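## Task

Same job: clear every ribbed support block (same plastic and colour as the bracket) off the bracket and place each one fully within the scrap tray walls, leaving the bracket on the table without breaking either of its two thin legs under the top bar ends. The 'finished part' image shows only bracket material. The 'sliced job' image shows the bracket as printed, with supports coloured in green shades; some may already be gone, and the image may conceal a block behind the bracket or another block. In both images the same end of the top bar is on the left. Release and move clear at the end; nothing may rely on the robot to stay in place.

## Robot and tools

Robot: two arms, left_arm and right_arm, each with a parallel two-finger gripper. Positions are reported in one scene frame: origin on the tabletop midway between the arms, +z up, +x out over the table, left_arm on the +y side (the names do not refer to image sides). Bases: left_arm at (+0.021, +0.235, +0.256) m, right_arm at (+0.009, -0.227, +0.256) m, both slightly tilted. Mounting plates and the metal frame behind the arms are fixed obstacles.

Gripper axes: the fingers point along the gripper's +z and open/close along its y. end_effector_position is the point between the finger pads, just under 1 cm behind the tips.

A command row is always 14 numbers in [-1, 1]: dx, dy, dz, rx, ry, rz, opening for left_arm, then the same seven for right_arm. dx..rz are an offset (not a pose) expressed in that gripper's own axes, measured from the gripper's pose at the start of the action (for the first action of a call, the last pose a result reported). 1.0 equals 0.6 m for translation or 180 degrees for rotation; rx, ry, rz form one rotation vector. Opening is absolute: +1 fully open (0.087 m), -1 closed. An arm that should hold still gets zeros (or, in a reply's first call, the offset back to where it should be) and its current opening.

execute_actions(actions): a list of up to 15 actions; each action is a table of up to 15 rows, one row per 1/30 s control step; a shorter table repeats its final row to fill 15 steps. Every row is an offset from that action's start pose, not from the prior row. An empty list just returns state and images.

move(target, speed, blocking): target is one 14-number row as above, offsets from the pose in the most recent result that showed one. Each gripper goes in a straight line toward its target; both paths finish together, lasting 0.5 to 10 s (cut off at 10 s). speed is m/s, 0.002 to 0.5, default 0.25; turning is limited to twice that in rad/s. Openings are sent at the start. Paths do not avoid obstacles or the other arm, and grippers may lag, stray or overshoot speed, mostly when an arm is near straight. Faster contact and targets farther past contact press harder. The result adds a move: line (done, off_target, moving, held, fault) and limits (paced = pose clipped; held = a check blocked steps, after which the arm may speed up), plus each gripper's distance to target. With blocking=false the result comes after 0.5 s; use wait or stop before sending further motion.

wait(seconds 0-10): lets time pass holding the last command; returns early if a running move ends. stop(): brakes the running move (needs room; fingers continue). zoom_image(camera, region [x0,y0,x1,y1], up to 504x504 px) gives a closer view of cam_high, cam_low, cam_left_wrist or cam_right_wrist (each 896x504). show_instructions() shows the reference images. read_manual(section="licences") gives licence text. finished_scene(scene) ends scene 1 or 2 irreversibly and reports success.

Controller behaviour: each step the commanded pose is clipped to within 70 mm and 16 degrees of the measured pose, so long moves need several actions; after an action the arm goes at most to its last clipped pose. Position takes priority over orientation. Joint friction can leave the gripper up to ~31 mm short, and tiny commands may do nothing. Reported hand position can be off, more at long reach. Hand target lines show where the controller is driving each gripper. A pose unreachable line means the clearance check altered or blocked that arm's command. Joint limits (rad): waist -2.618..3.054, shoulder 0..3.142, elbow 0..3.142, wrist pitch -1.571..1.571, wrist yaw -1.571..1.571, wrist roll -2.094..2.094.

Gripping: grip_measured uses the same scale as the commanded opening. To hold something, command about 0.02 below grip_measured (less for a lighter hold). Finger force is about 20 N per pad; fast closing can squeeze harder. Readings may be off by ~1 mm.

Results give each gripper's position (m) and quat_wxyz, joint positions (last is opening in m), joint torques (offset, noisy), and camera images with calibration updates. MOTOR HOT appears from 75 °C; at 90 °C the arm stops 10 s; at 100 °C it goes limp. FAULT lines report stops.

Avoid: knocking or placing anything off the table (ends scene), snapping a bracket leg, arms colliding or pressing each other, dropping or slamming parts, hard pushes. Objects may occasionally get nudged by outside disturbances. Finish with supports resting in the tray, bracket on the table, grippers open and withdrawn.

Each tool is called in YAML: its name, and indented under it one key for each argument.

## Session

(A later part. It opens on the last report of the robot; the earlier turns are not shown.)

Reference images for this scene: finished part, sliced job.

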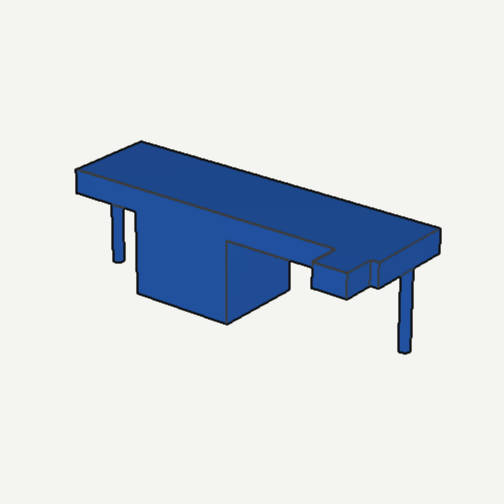

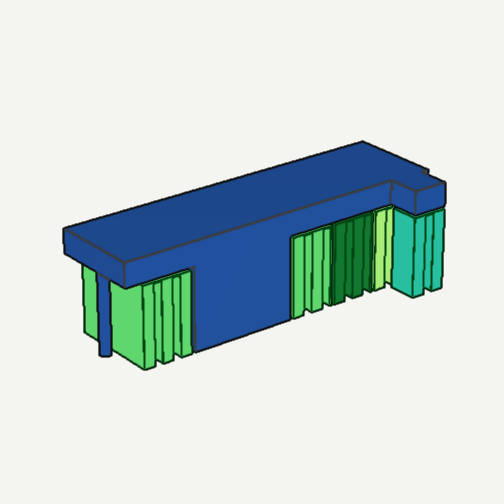

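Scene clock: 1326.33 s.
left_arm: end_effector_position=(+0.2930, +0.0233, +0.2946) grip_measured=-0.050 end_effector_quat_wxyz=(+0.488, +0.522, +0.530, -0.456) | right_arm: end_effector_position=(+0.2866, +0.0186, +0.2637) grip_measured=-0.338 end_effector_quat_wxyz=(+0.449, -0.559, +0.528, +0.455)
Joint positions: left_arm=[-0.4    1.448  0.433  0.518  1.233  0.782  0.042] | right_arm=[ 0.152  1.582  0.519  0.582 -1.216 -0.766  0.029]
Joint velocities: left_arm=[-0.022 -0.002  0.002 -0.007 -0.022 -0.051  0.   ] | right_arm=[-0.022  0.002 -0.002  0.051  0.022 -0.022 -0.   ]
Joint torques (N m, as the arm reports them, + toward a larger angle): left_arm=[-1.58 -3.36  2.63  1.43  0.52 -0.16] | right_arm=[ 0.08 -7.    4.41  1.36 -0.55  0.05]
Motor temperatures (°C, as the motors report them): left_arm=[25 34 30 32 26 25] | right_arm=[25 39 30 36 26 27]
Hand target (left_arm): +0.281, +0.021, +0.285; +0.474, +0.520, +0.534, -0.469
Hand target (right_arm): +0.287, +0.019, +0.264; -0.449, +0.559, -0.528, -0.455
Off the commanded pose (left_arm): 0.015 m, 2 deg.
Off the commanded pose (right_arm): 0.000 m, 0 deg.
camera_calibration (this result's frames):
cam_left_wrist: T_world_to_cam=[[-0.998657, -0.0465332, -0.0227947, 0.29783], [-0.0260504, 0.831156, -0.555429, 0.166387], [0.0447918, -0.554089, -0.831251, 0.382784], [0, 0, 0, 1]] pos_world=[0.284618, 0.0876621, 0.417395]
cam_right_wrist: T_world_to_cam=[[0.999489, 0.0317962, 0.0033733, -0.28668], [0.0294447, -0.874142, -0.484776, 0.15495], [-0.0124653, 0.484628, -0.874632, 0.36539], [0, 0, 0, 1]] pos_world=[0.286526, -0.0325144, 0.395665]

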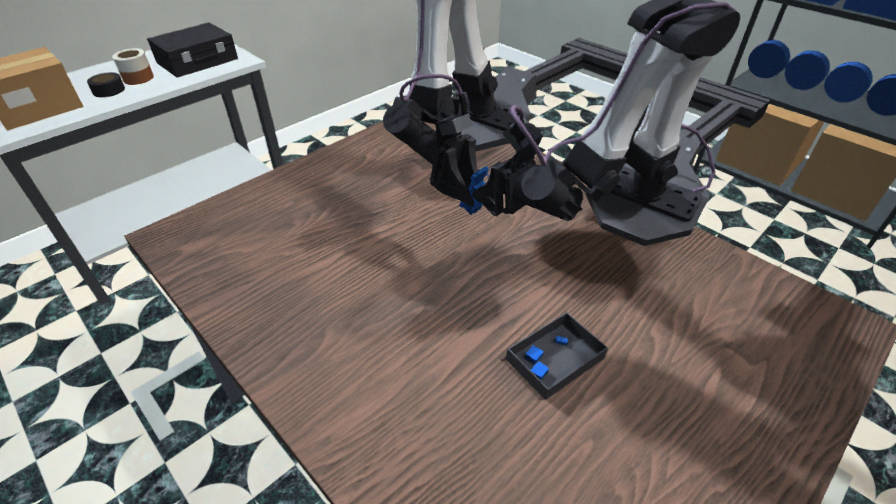

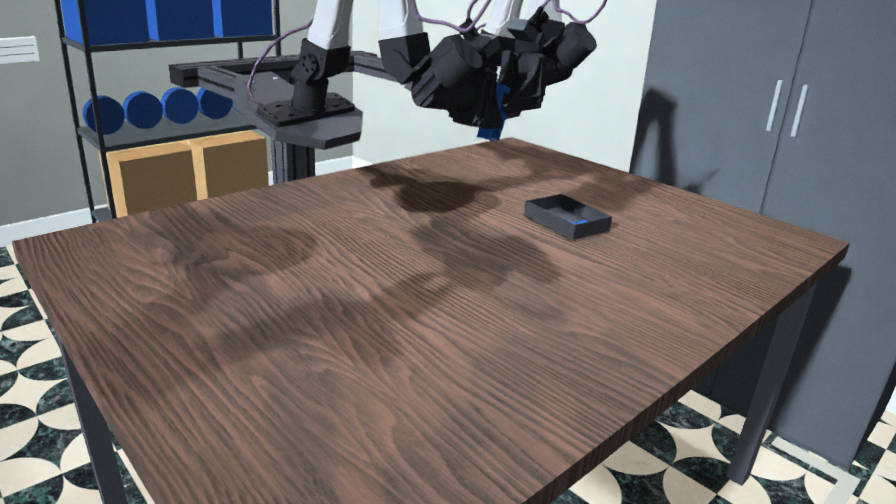

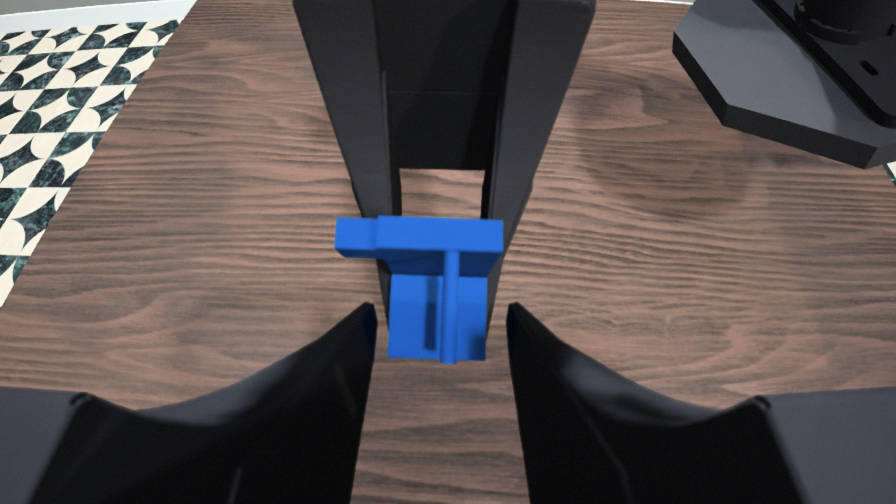

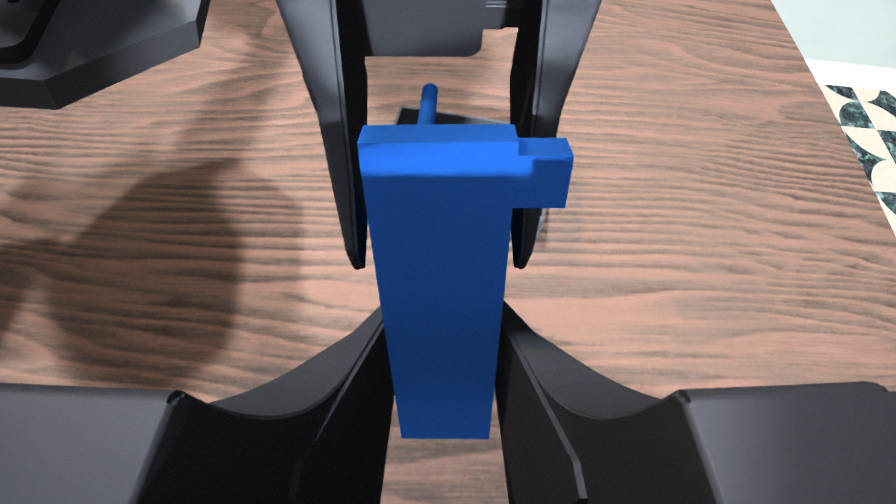

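execute_actions:
  actions:
    - [[0,0.0026,0,0,0,0.0120,-0.05,0,0,0,0,0,0,-0.40]]

zoom_image:
  camera: "cam_left_wrist"
  region: [320, 150, 580, 400]

Scene clock: 1355.83 s.
left_arm: end_effector_position=(+0.2945, +0.0233, +0.2948) grip_measured=-0.050 end_effector_quat_wxyz=(+0.495, +0.531, +0.522, -0.448) | right_arm: end_effector_position=(+0.2866, +0.0186, +0.2637) grip_measured=-0.338 end_effector_quat_wxyz=(+0.449, -0.559, +0.528, +0.455)
Joint positions: left_arm=[-0.4    1.448  0.433  0.52   1.233  0.812  0.042] | right_arm=[ 0.152  1.582  0.519  0.582 -1.216 -0.766  0.029]
Joint velocities: left_arm=[-0.007  0.022  0.002 -0.037 -0.051 -0.007 -0.001] | right_arm=[ 0.007  0.002 -0.002 -0.095 -0.022 -0.051 -0.001]
Joint torques (N m, as the arm reports them, + toward a larger angle): left_arm=[-0.35 -5.2   4.69  1.32  0.48 -0.08] | right_arm=[ 0.1  -6.98  4.41  1.36 -0.55  0.04]
Motor temperatures (°C, as the motors report them): left_arm=[25 33 30 32 26 25] | right_arm=[25 39 30 36 26 27]
Hand target (left_arm): +0.295, +0.023, +0.295; +0.497, +0.532, +0.520, -0.447
Hand target (right_arm): +0.287, +0.019, +0.264; -0.449, +0.559, -0.528, -0.455
Off the commanded pose (left_arm): 0.000 m, 0 deg.
Off the commanded pose (right_arm): 0.000 m, 0 deg.
camera_calibration (this result's frames):
cam_left_wrist: T_world_to_cam=[[-0.997581, -0.0435413, -0.0541861, 0.308189], [-0.00614085, 0.831671, -0.555235, 0.16061], [0.0692406, -0.553559, -0.829927, 0.375321], [0, 0, 0, 1]] pos_world=[0.282442, 0.0876066, 0.417365]
cam_right_wrist: T_world_to_cam=[[0.999489, 0.0317962, 0.0033733, -0.28668], [0.0294447, -0.874142, -0.484776, 0.15495], [-0.0124653, 0.484628, -0.874632, 0.36539], [0, 0, 0, 1]] pos_world=[0.286526, -0.0325144, 0.395665]

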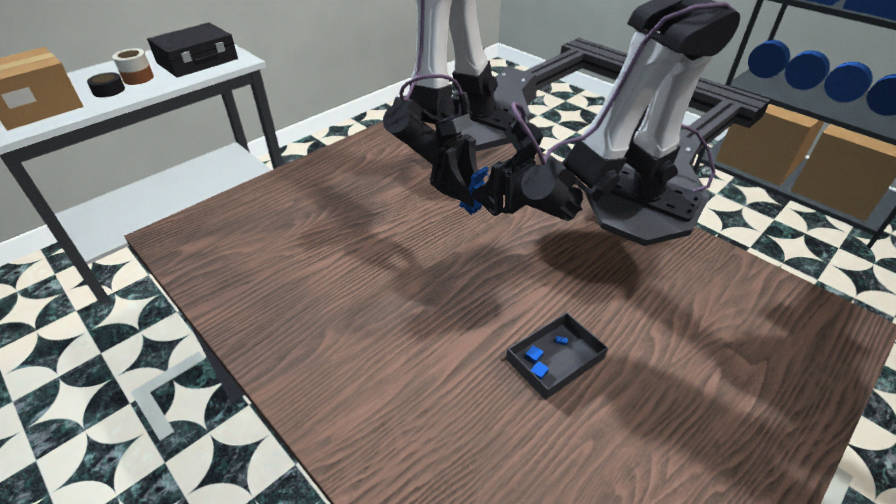

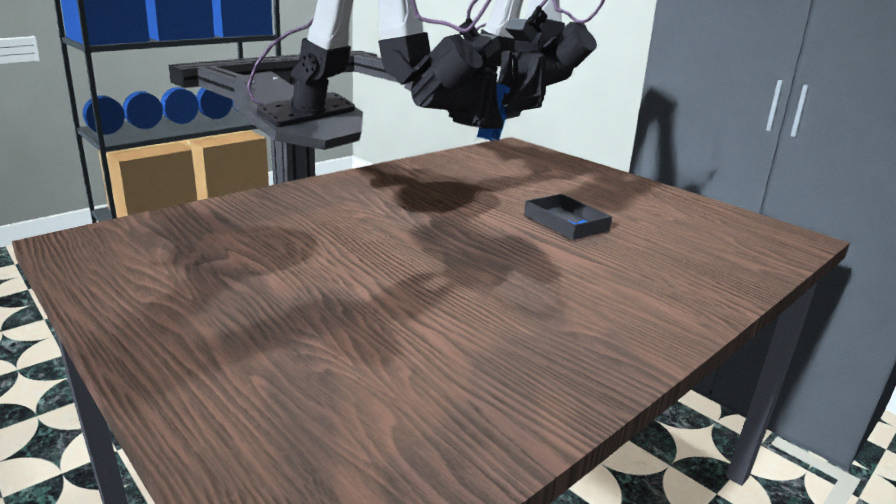

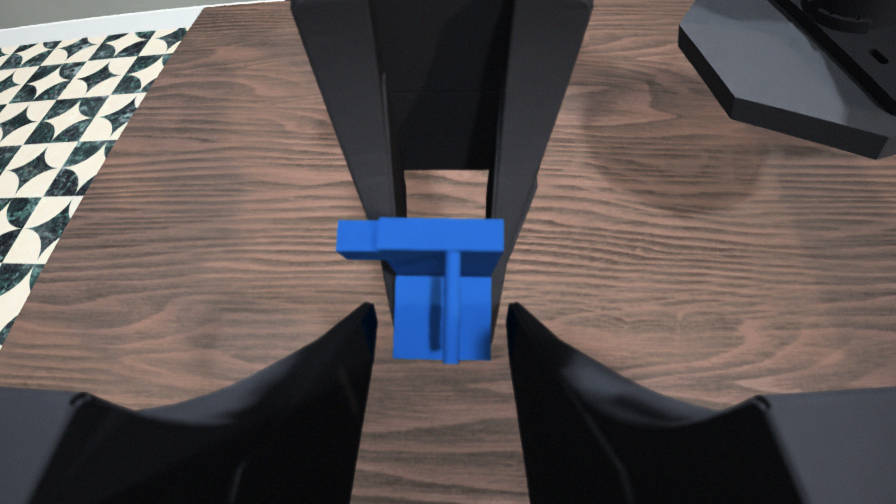

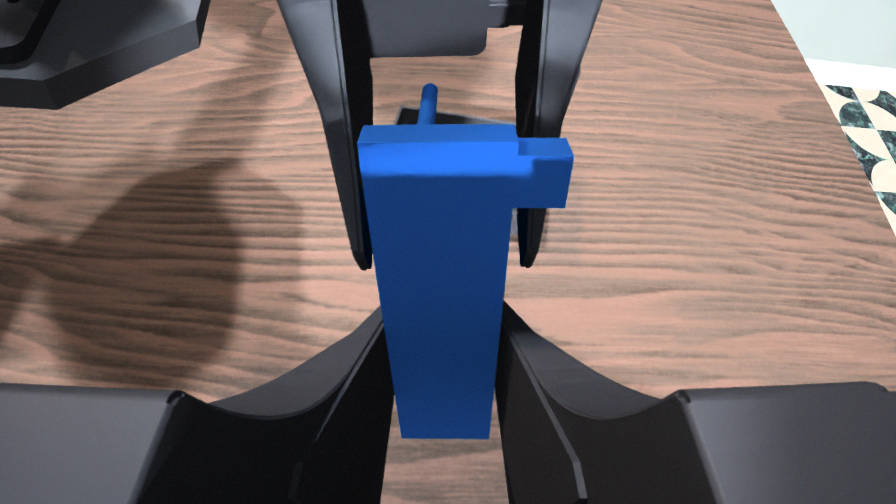

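Region (320, 150, 580, 400) of cam_left_wrist's 896x504 image, scaled by 1.938, with more detail than that image has; it fills the top 485 rows of this view, and the rest is white.

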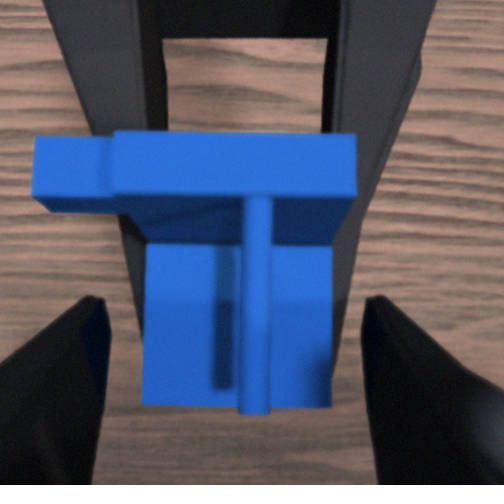

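execute_actions:
  actions:
    - [[0,0,0,0,0,0,-0.10,0,0,0,0,0,0,-0.40],[0,0,0,0,0,0,-0.15,0,0,0,0,0,0,-0.40],[0,0,0,0,0,0,-0.20,0,0,0,0,0,0,-0.40],[0,0,0,0,0,0,-0.24,0,0,0,0,0,0,-0.40],[0,0,0,0,0,0,-0.27,0,0,0,0,0,0,-0.40],[0,0,0,0,0,0,-0.30,0,0,0,0,0,0,-0.40],[0,0,0,0,0,0,-0.32,0,0,0,0,0,0,-0.40],[0,0,0,0,0,0,-0.335,0,0,0,0,0,0,-0.40],[0,0,0,0,0,0,-0.35,0,0,0,0,0,0,-0.40],[0,0,0,0,0,0,-0.36,0,0,0,0,0,0,-0.40],[0,0,0,0,0,0,-0.37,0,0,0,0,0,0,-0.40],[0,0,0,0,0,0,-0.38,0,0,0,0,0,0,-0.40],[0,0,0,0,0,0,-0.39,0,0,0,0,0,0,-0.40],[0,0,0,0,0,0,-0.40,0,0,0,0,0,0,-0.40],[0,0,0,0,0,0,-0.41,0,0,0,0,0,0,-0.40]]

zoom_image:
  camera: "cam_left_wrist"
  region: [320, 150, 580, 400]

Scene clock: 1361.90 s.
left_arm: end_effector_position=(+0.2944, +0.0233, +0.2950) grip_measured=-0.364 end_effector_quat_wxyz=(+0.496, +0.531, +0.521, -0.448) | right_arm: end_effector_position=(+0.2867, +0.0186, +0.2637) grip_measured=-0.338 end_effector_quat_wxyz=(+0.449, -0.559, +0.528, +0.454)
Joint positions: left_arm=[-0.4    1.448  0.433  0.52   1.234  0.813  0.028] | right_arm=[ 0.152  1.582  0.519  0.582 -1.216 -0.766  0.029]
Joint velocities: left_arm=[ 0.017  0.007 -0.012  0.007 -0.022  0.051 -0.001] | right_arm=[-0.002 -0.012  0.017  0.037  0.007  0.022 -0.   ]
Joint torques (N m, as the arm reports them, + toward a larger angle): left_arm=[-0.44 -5.19  4.78  1.35  0.48 -0.19] | right_arm=[ 0.07 -6.96  4.36  1.36 -0.55  0.01]
Motor temperatures (°C, as the motors report them): left_arm=[25 34 30 32 26 25] | right_arm=[25 39 30 36 26 27]
Hand target (left_arm): +0.294, +0.023, +0.295; +0.495, +0.531, +0.522, -0.448
Hand target (right_arm): +0.287, +0.019, +0.264; -0.449, +0.559, -0.528, -0.455
Off the commanded pose (left_arm): 0.000 m, 0 deg.
Off the commanded pose (right_arm): 0.000 m, 0 deg.
camera_calibration (this result's frames):
cam_left_wrist: T_world_to_cam=[[-0.997563, -0.0426313, -0.0552316, 0.308379], [-0.00474878, 0.831266, -0.555855, 0.160512], [0.0696089, -0.554238, -0.829442, 0.375176], [0, 0, 0, 1]] pos_world=[0.282274, 0.0876551, 0.41744]
cam_right_wrist: T_world_to_cam=[[0.999497, 0.0314982, 0.00379344, -0.286887], [0.0293897, -0.874222, -0.484636, 0.15492], [-0.0119489, 0.484504, -0.874708, 0.365263], [0, 0, 0, 1]] pos_world=[0.286554, -0.0324999, 0.395666]

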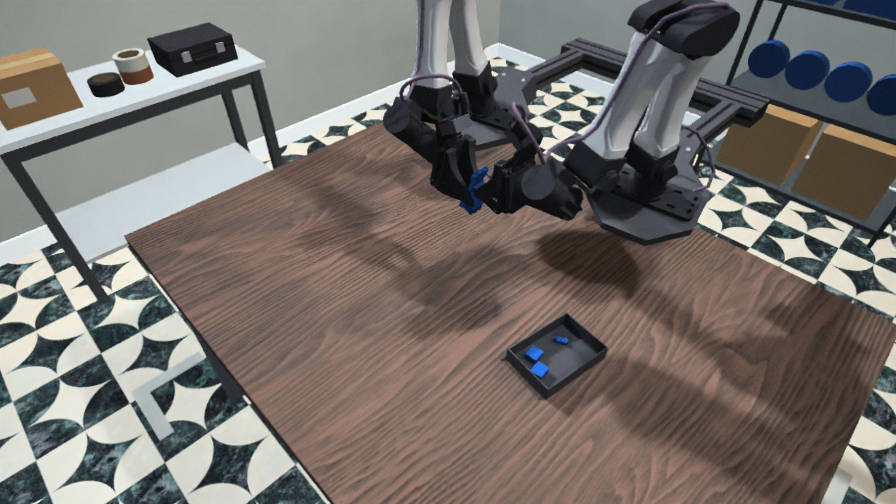

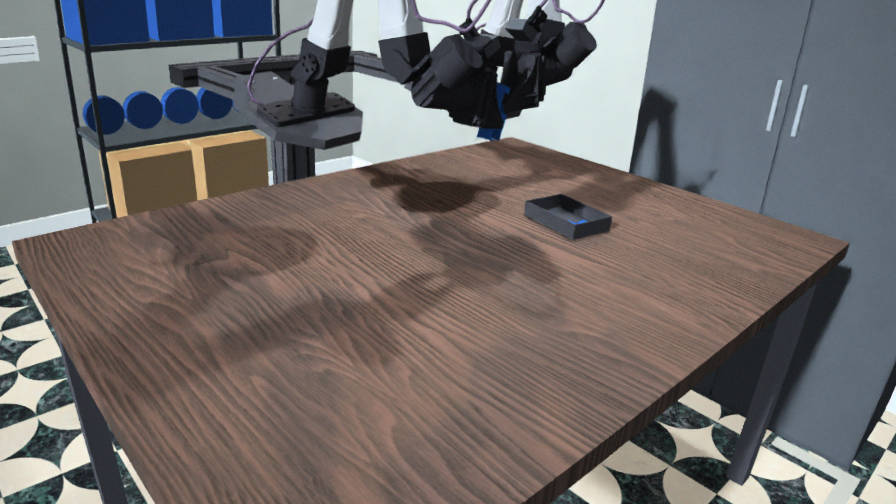

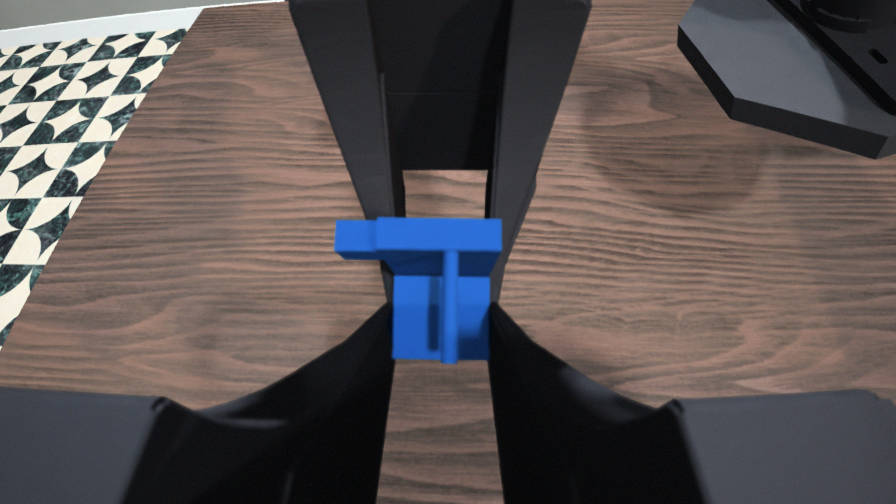

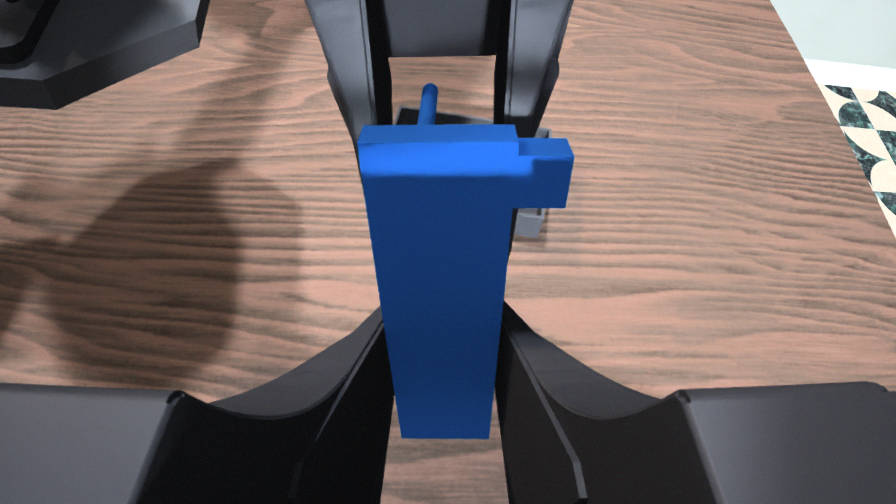

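Region (320, 150, 580, 400) of cam_left_wrist's 896x504 image, scaled by 1.938, with more detail than that image has; it fills the top 485 rows of this view, and the rest is white.

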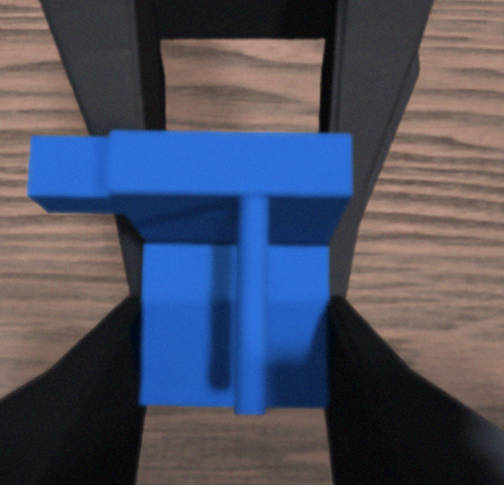

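move:
  target: [0.024, 0, -0.062, 0, 0, 0, -0.415, 0, 0, -0.0133, 0, 0, 0, -0.40]
  speed: 0.03

Scene clock: 1368.33 s.
left_arm: end_effector_position=(+0.2910, +0.0598, +0.2836) grip_measured=-0.364 end_effector_quat_wxyz=(+0.497, +0.534, +0.518, -0.446) | right_arm: end_effector_position=(+0.2836, +0.0135, +0.2603) grip_measured=-0.338 end_effector_quat_wxyz=(+0.443, -0.558, +0.531, +0.459)
Joint positions: left_arm=[-0.24   1.448  0.495  0.095  1.36   1.198  0.028] | right_arm=[ 0.135  1.582  0.519  0.535 -1.233 -0.798  0.029]
Joint velocities: left_arm=[ 0.012  0.002  0.017 -0.125  0.022  0.11   0.001] | right_arm=[-0.002 -0.012 -0.002 -0.037 -0.007 -0.037 -0.   ]
Joint torques (N m, as the arm reports them, + toward a larger angle): left_arm=[ 1.01 -4.68  6.32  0.7   0.72 -0.13] | right_arm=[-1.08 -8.33  4.48  1.17 -0.69 -0.04]
Motor temperatures (°C, as the motors report them): left_arm=[25 34 31 32 26 25] | right_arm=[25 39 30 35 26 27]
Hand target (left_arm): +0.294, +0.062, +0.284; +0.496, +0.531, +0.522, -0.447
Hand target (right_arm): +0.287, +0.011, +0.265; -0.449, +0.559, -0.528, -0.455
Off the commanded pose (left_arm): 0.004 m, 1 deg.
Off the commanded pose (right_arm): 0.007 m, 1 deg.
move: done
camera_calibration (this result's frames):
cam_left_wrist: T_world_to_cam=[[-0.997033, -0.0407184, -0.0653298, 0.308511], [0.00234353, 0.832207, -0.55446, 0.12134], [0.0769447, -0.552968, -0.829642, 0.384096], [0, 0, 0, 1]] pos_world=[0.277757, 0.123975, 0.406096]
cam_right_wrist: T_world_to_cam=[[0.999262, 0.0365565, -0.0118048, -0.279495], [0.0263794, -0.876371, -0.480913, 0.148906], [-0.0279259, 0.480247, -0.876689, 0.36979], [0, 0, 0, 1]] pos_world=[0.285688, -0.0368762, 0.392502]

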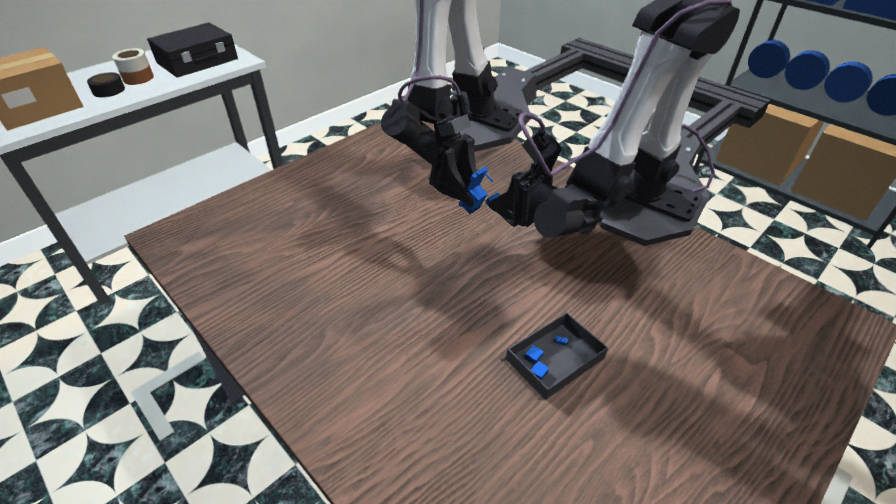

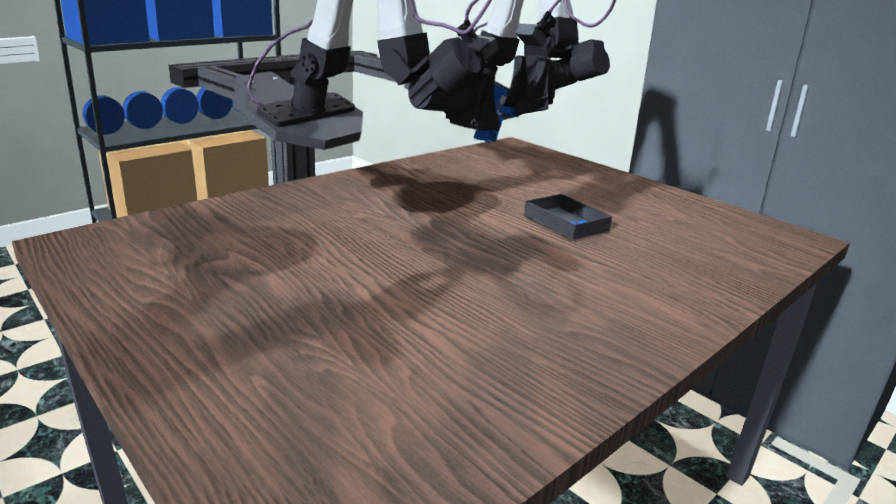

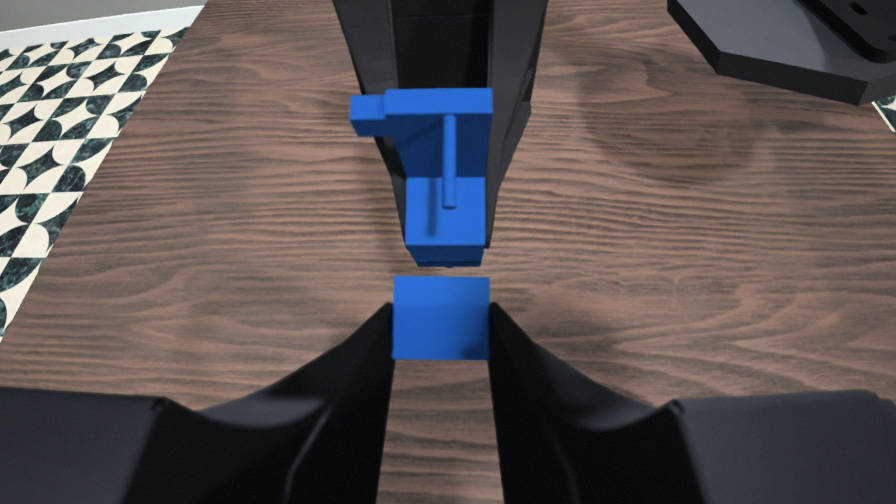

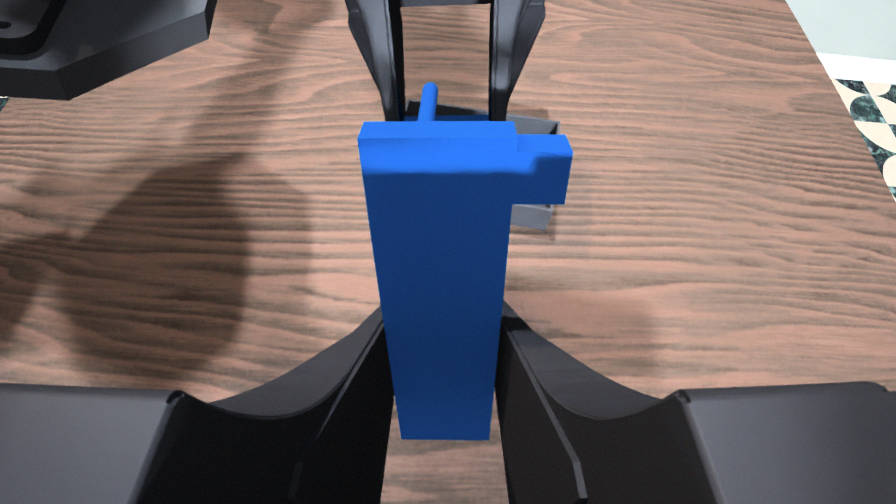

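zoom_image:
  camera: "cam_left_wrist"
  region: [340, 70, 550, 290]

show_instructions:

Region (340, 70, 550, 290) of cam_left_wrist's 896x504 image, scaled by 2.291, with more detail than that image has; it fills the left 481 columns of this view, and the rest is white.

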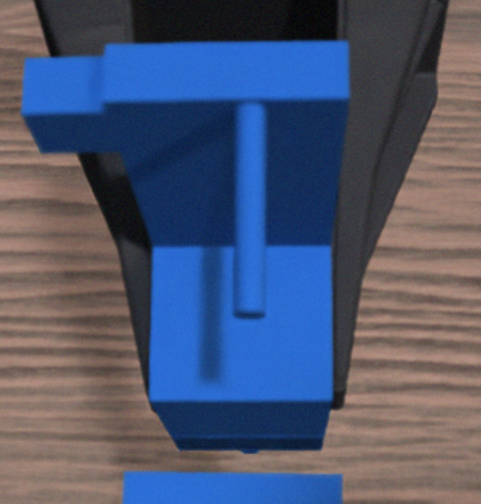

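Reference images for this scene: finished part, sliced job.

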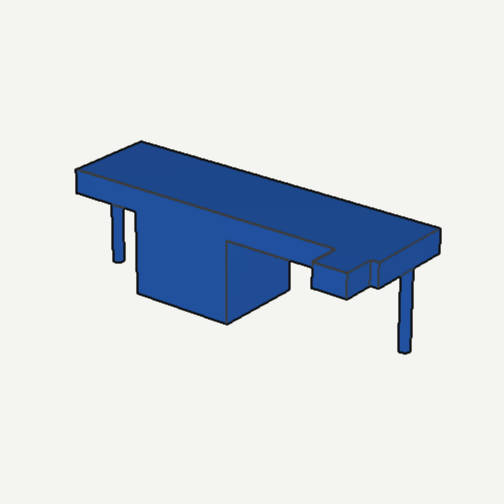

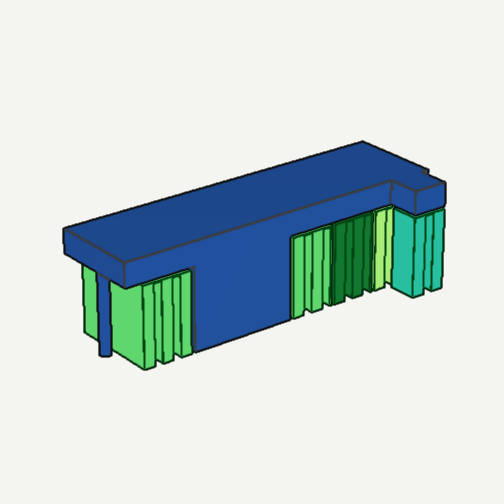

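move:
  target: [0.4279, 0.0595, -0.3175, -0.0309, 0.1996, -0.0369, -0.415, -0.0290, 0.0565, 0, 0, 0, 0.3024, -0.40]
  speed: 0.4

Scene clock: 1434.03 s.
left_arm: end_effector_position=(+0.3315, +0.2749, +0.0579) grip_measured=-0.364 end_effector_quat_wxyz=(+0.312, +0.587, +0.697, -0.268) | right_arm: end_effector_position=(+0.2486, +0.0149, +0.2761) grip_measured=-0.338 end_effector_quat_wxyz=(+0.184, -0.256, +0.727, +0.609)
Joint positions: left_arm=[ 0.271  2.246  1.056 -0.428  0.86   1.999  0.028] | right_arm=[ 0.135  1.582  0.519  0.525 -1.233  0.137  0.029]
Joint velocities: left_arm=[-0.002 -0.012  0.002  0.007  0.022  0.022  0.   ] | right_arm=[-0.017 -0.002 -0.017  0.007 -0.022  0.037  0.001]
Joint torques (N m, as the arm reports them, + toward a larger angle): left_arm=[ 1.76 -7.03  3.64 -0.05  0.39 -0.11] | right_arm=[ 0.06 -6.97  4.45  1.41 -0.57  0.05]
Motor temperatures (°C, as the motors report them): left_arm=[25 35 33 30 26 25] | right_arm=[25 42 31 35 26 27]
Hand target (left_arm): +0.335, +0.281, +0.049; +0.309, +0.592, +0.698, -0.259
Hand target (right_arm): +0.249, +0.015, +0.277; +0.184, -0.254, +0.728, +0.610
Off the commanded pose (left_arm): 0.008 m, 1 deg.
Off the commanded pose (right_arm): 0.001 m, 0 deg.
move: done
camera_calibration (this result's frames):
cam_left_wrist: T_world_to_cam=[[-0.984546, -0.174998, 0.0067575, 0.371476], [-0.174764, 0.984253, 0.0265141, -0.199657], [-0.011291, 0.0249234, -0.999626, 0.1929], [0, 0, 0, 1]] pos_world=[0.333021, 0.256712, 0.195611]
cam_right_wrist: T_world_to_cam=[[0.58212, -0.132924, -0.802164, 0.0800141], [-0.484809, -0.848743, -0.211177, 0.210847], [-0.652761, 0.511827, -0.558513, 0.449026], [0, 0, 0, 1]] pos_world=[0.348749, -0.0402332, 0.359497]

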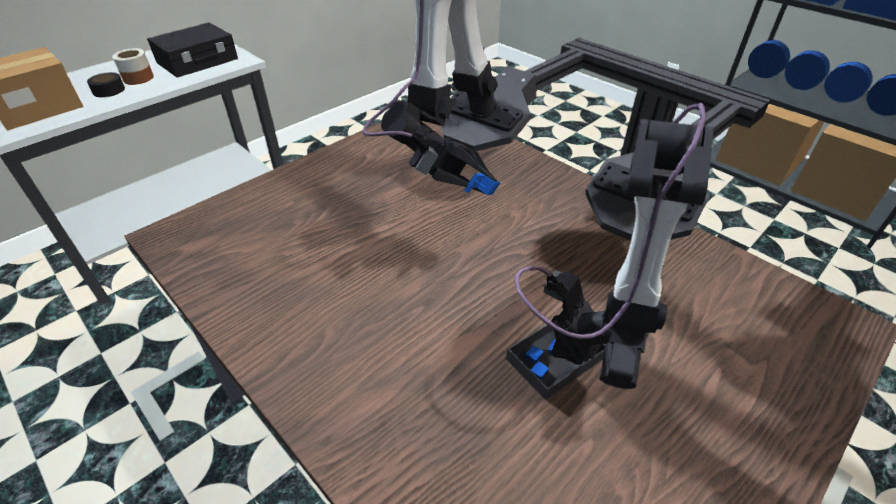

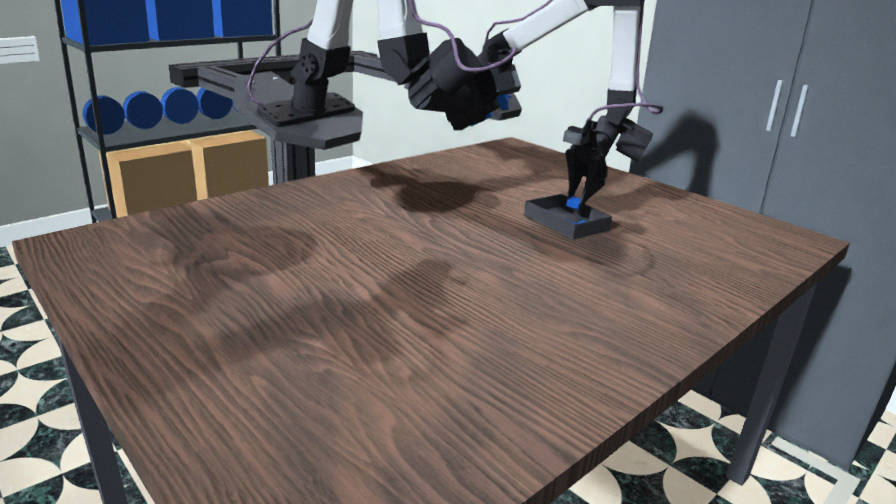

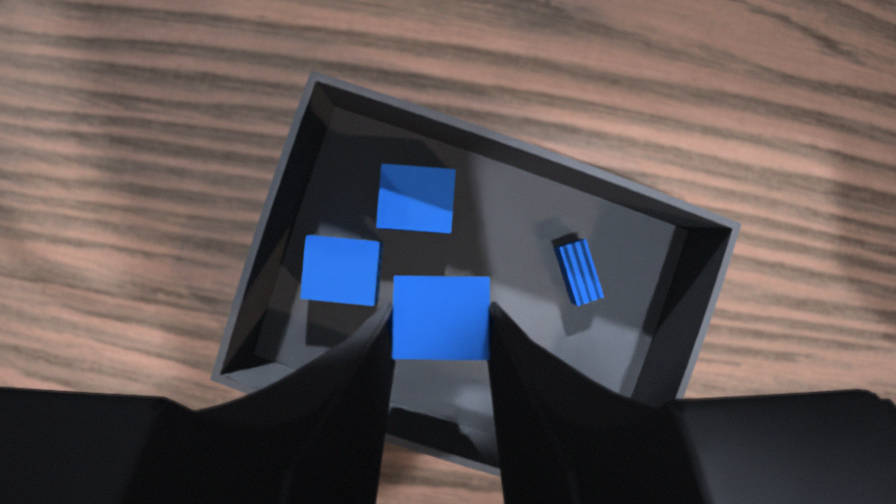

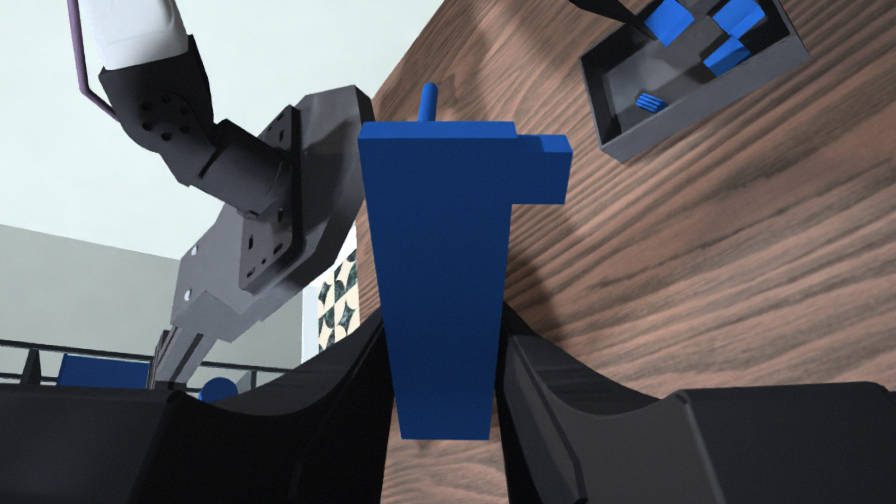

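move:
  target: [0.0456, 0.0026, 0.0364, 0, 0, 0, -0.415, -0.0290, 0.0565, 0, 0, 0, 0.3024, -0.40]
  speed: 0.45

zoom_image:
  camera: "cam_left_wrist"
  region: [200, 120, 700, 460]

Scene clock: 1452.60 s.
left_arm: end_effector_position=(+0.3279, +0.2750, +0.0308) grip_measured=-0.364 end_effector_quat_wxyz=(+0.309, +0.585, +0.698, -0.273) | right_arm: end_effector_position=(+0.2479, +0.0231, +0.3156) grip_measured=-0.337 end_effector_quat_wxyz=(-0.106, +0.095, +0.765, +0.629)
Joint positions: left_arm=[ 0.271  2.348  1.094 -0.376  0.859  1.999  0.028] | right_arm=[ 0.135  1.582  0.541  0.513 -1.233  1.071  0.029]
Joint velocities: left_arm=[ 0.007 -0.027 -0.002 -0.022  0.037  0.037 -0.   ] | right_arm=[-0.007 -0.002  0.002 -0.007 -0.051 -0.037  0.   ]
Joint torques (N m, as the arm reports them, + toward a larger angle): left_arm=[ 0.81 -7.27  3.3  -0.08  0.52 -0.22] | right_arm=[ 0.13 -7.26  2.69  1.43 -0.54  0.05]
Motor temperatures (°C, as the motors report them): left_arm=[25 36 32 29 26 25] | right_arm=[25 41 31 35 26 27]
Hand target (left_arm): +0.332, +0.276, +0.023; +0.311, +0.587, +0.697, -0.269
Hand target (right_arm): +0.242, +0.022, +0.313; -0.115, +0.105, +0.764, +0.626
Off the commanded pose (left_arm): 0.009 m, 1 deg.
Off the commanded pose (right_arm): 0.006 m, 1 deg.
move: done
camera_calibration (this result's frames):
cam_left_wrist: T_world_to_cam=[[-0.984331, -0.175461, 0.0175152, 0.367909], [-0.175024, 0.984273, 0.0239602, -0.199537], [-0.0214438, 0.0205192, -0.999559, 0.170333], [0, 0, 0, 1]] pos_world=[0.330873, 0.257458, 0.168595]
cam_right_wrist: T_world_to_cam=[[-0.29742, -0.195051, -0.93461, 0.3745], [-0.574551, -0.745249, 0.33837, 0.0722027], [-0.762517, 0.63762, 0.109586, 0.279839], [0, 0, 0, 1]] pos_world=[0.36625, -0.0515752, 0.294914]

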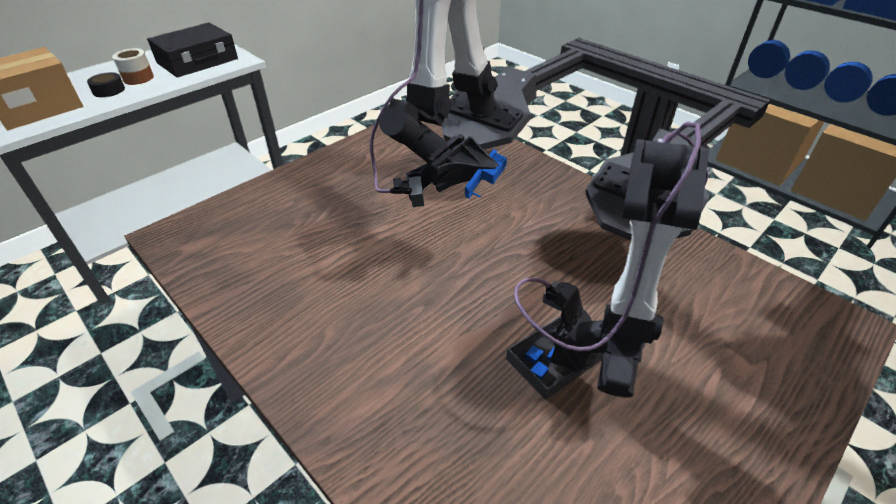

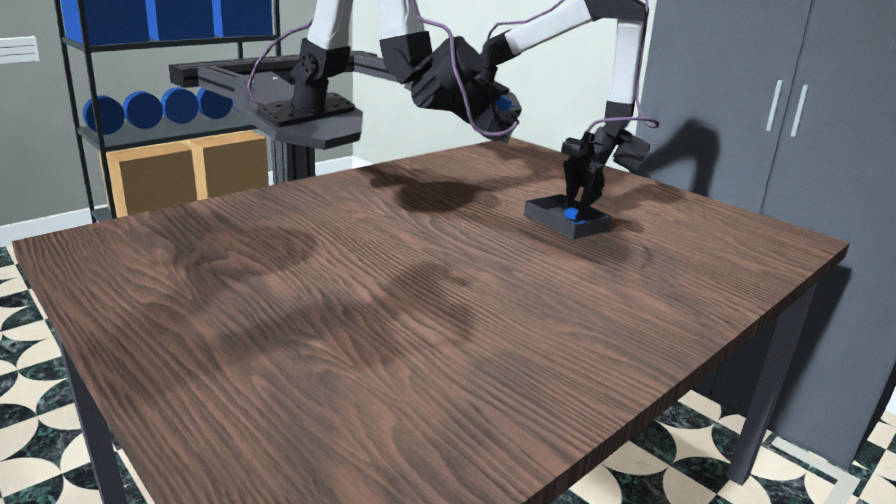

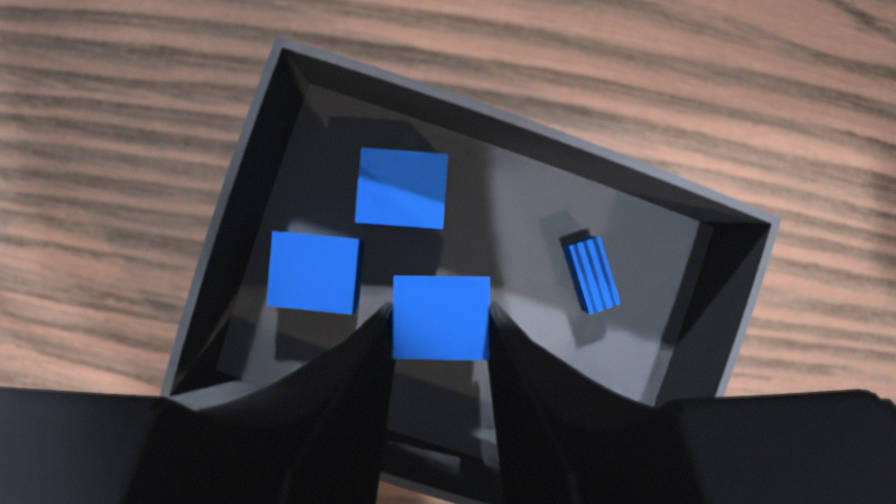

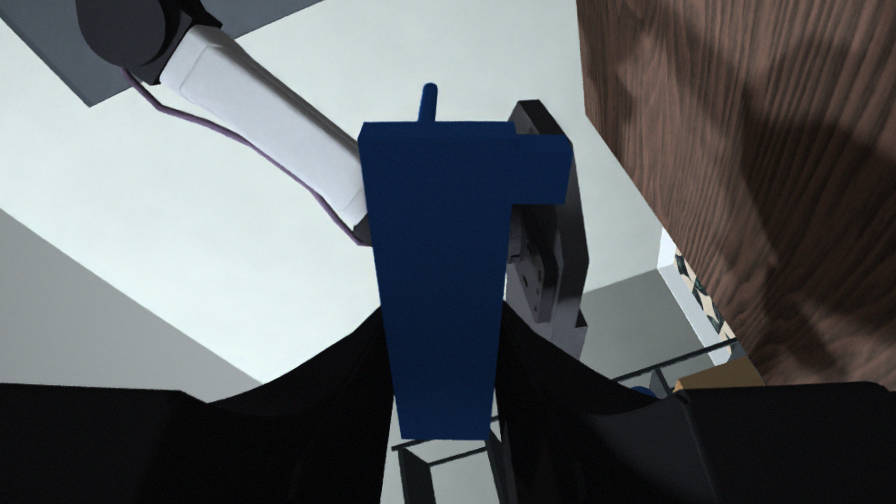

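Region (200, 120, 700, 460) of cam_left_wrist's 896x504 image, scaled by 1.008, with more detail than that image has; it fills the top 343 rows of this view, and the rest is white.

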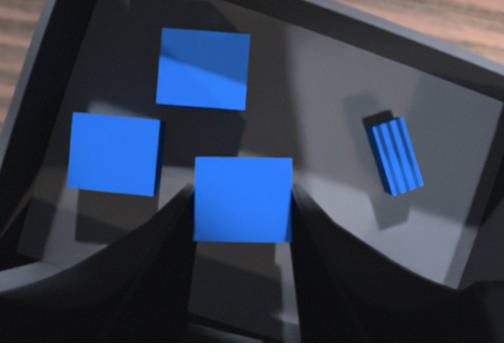

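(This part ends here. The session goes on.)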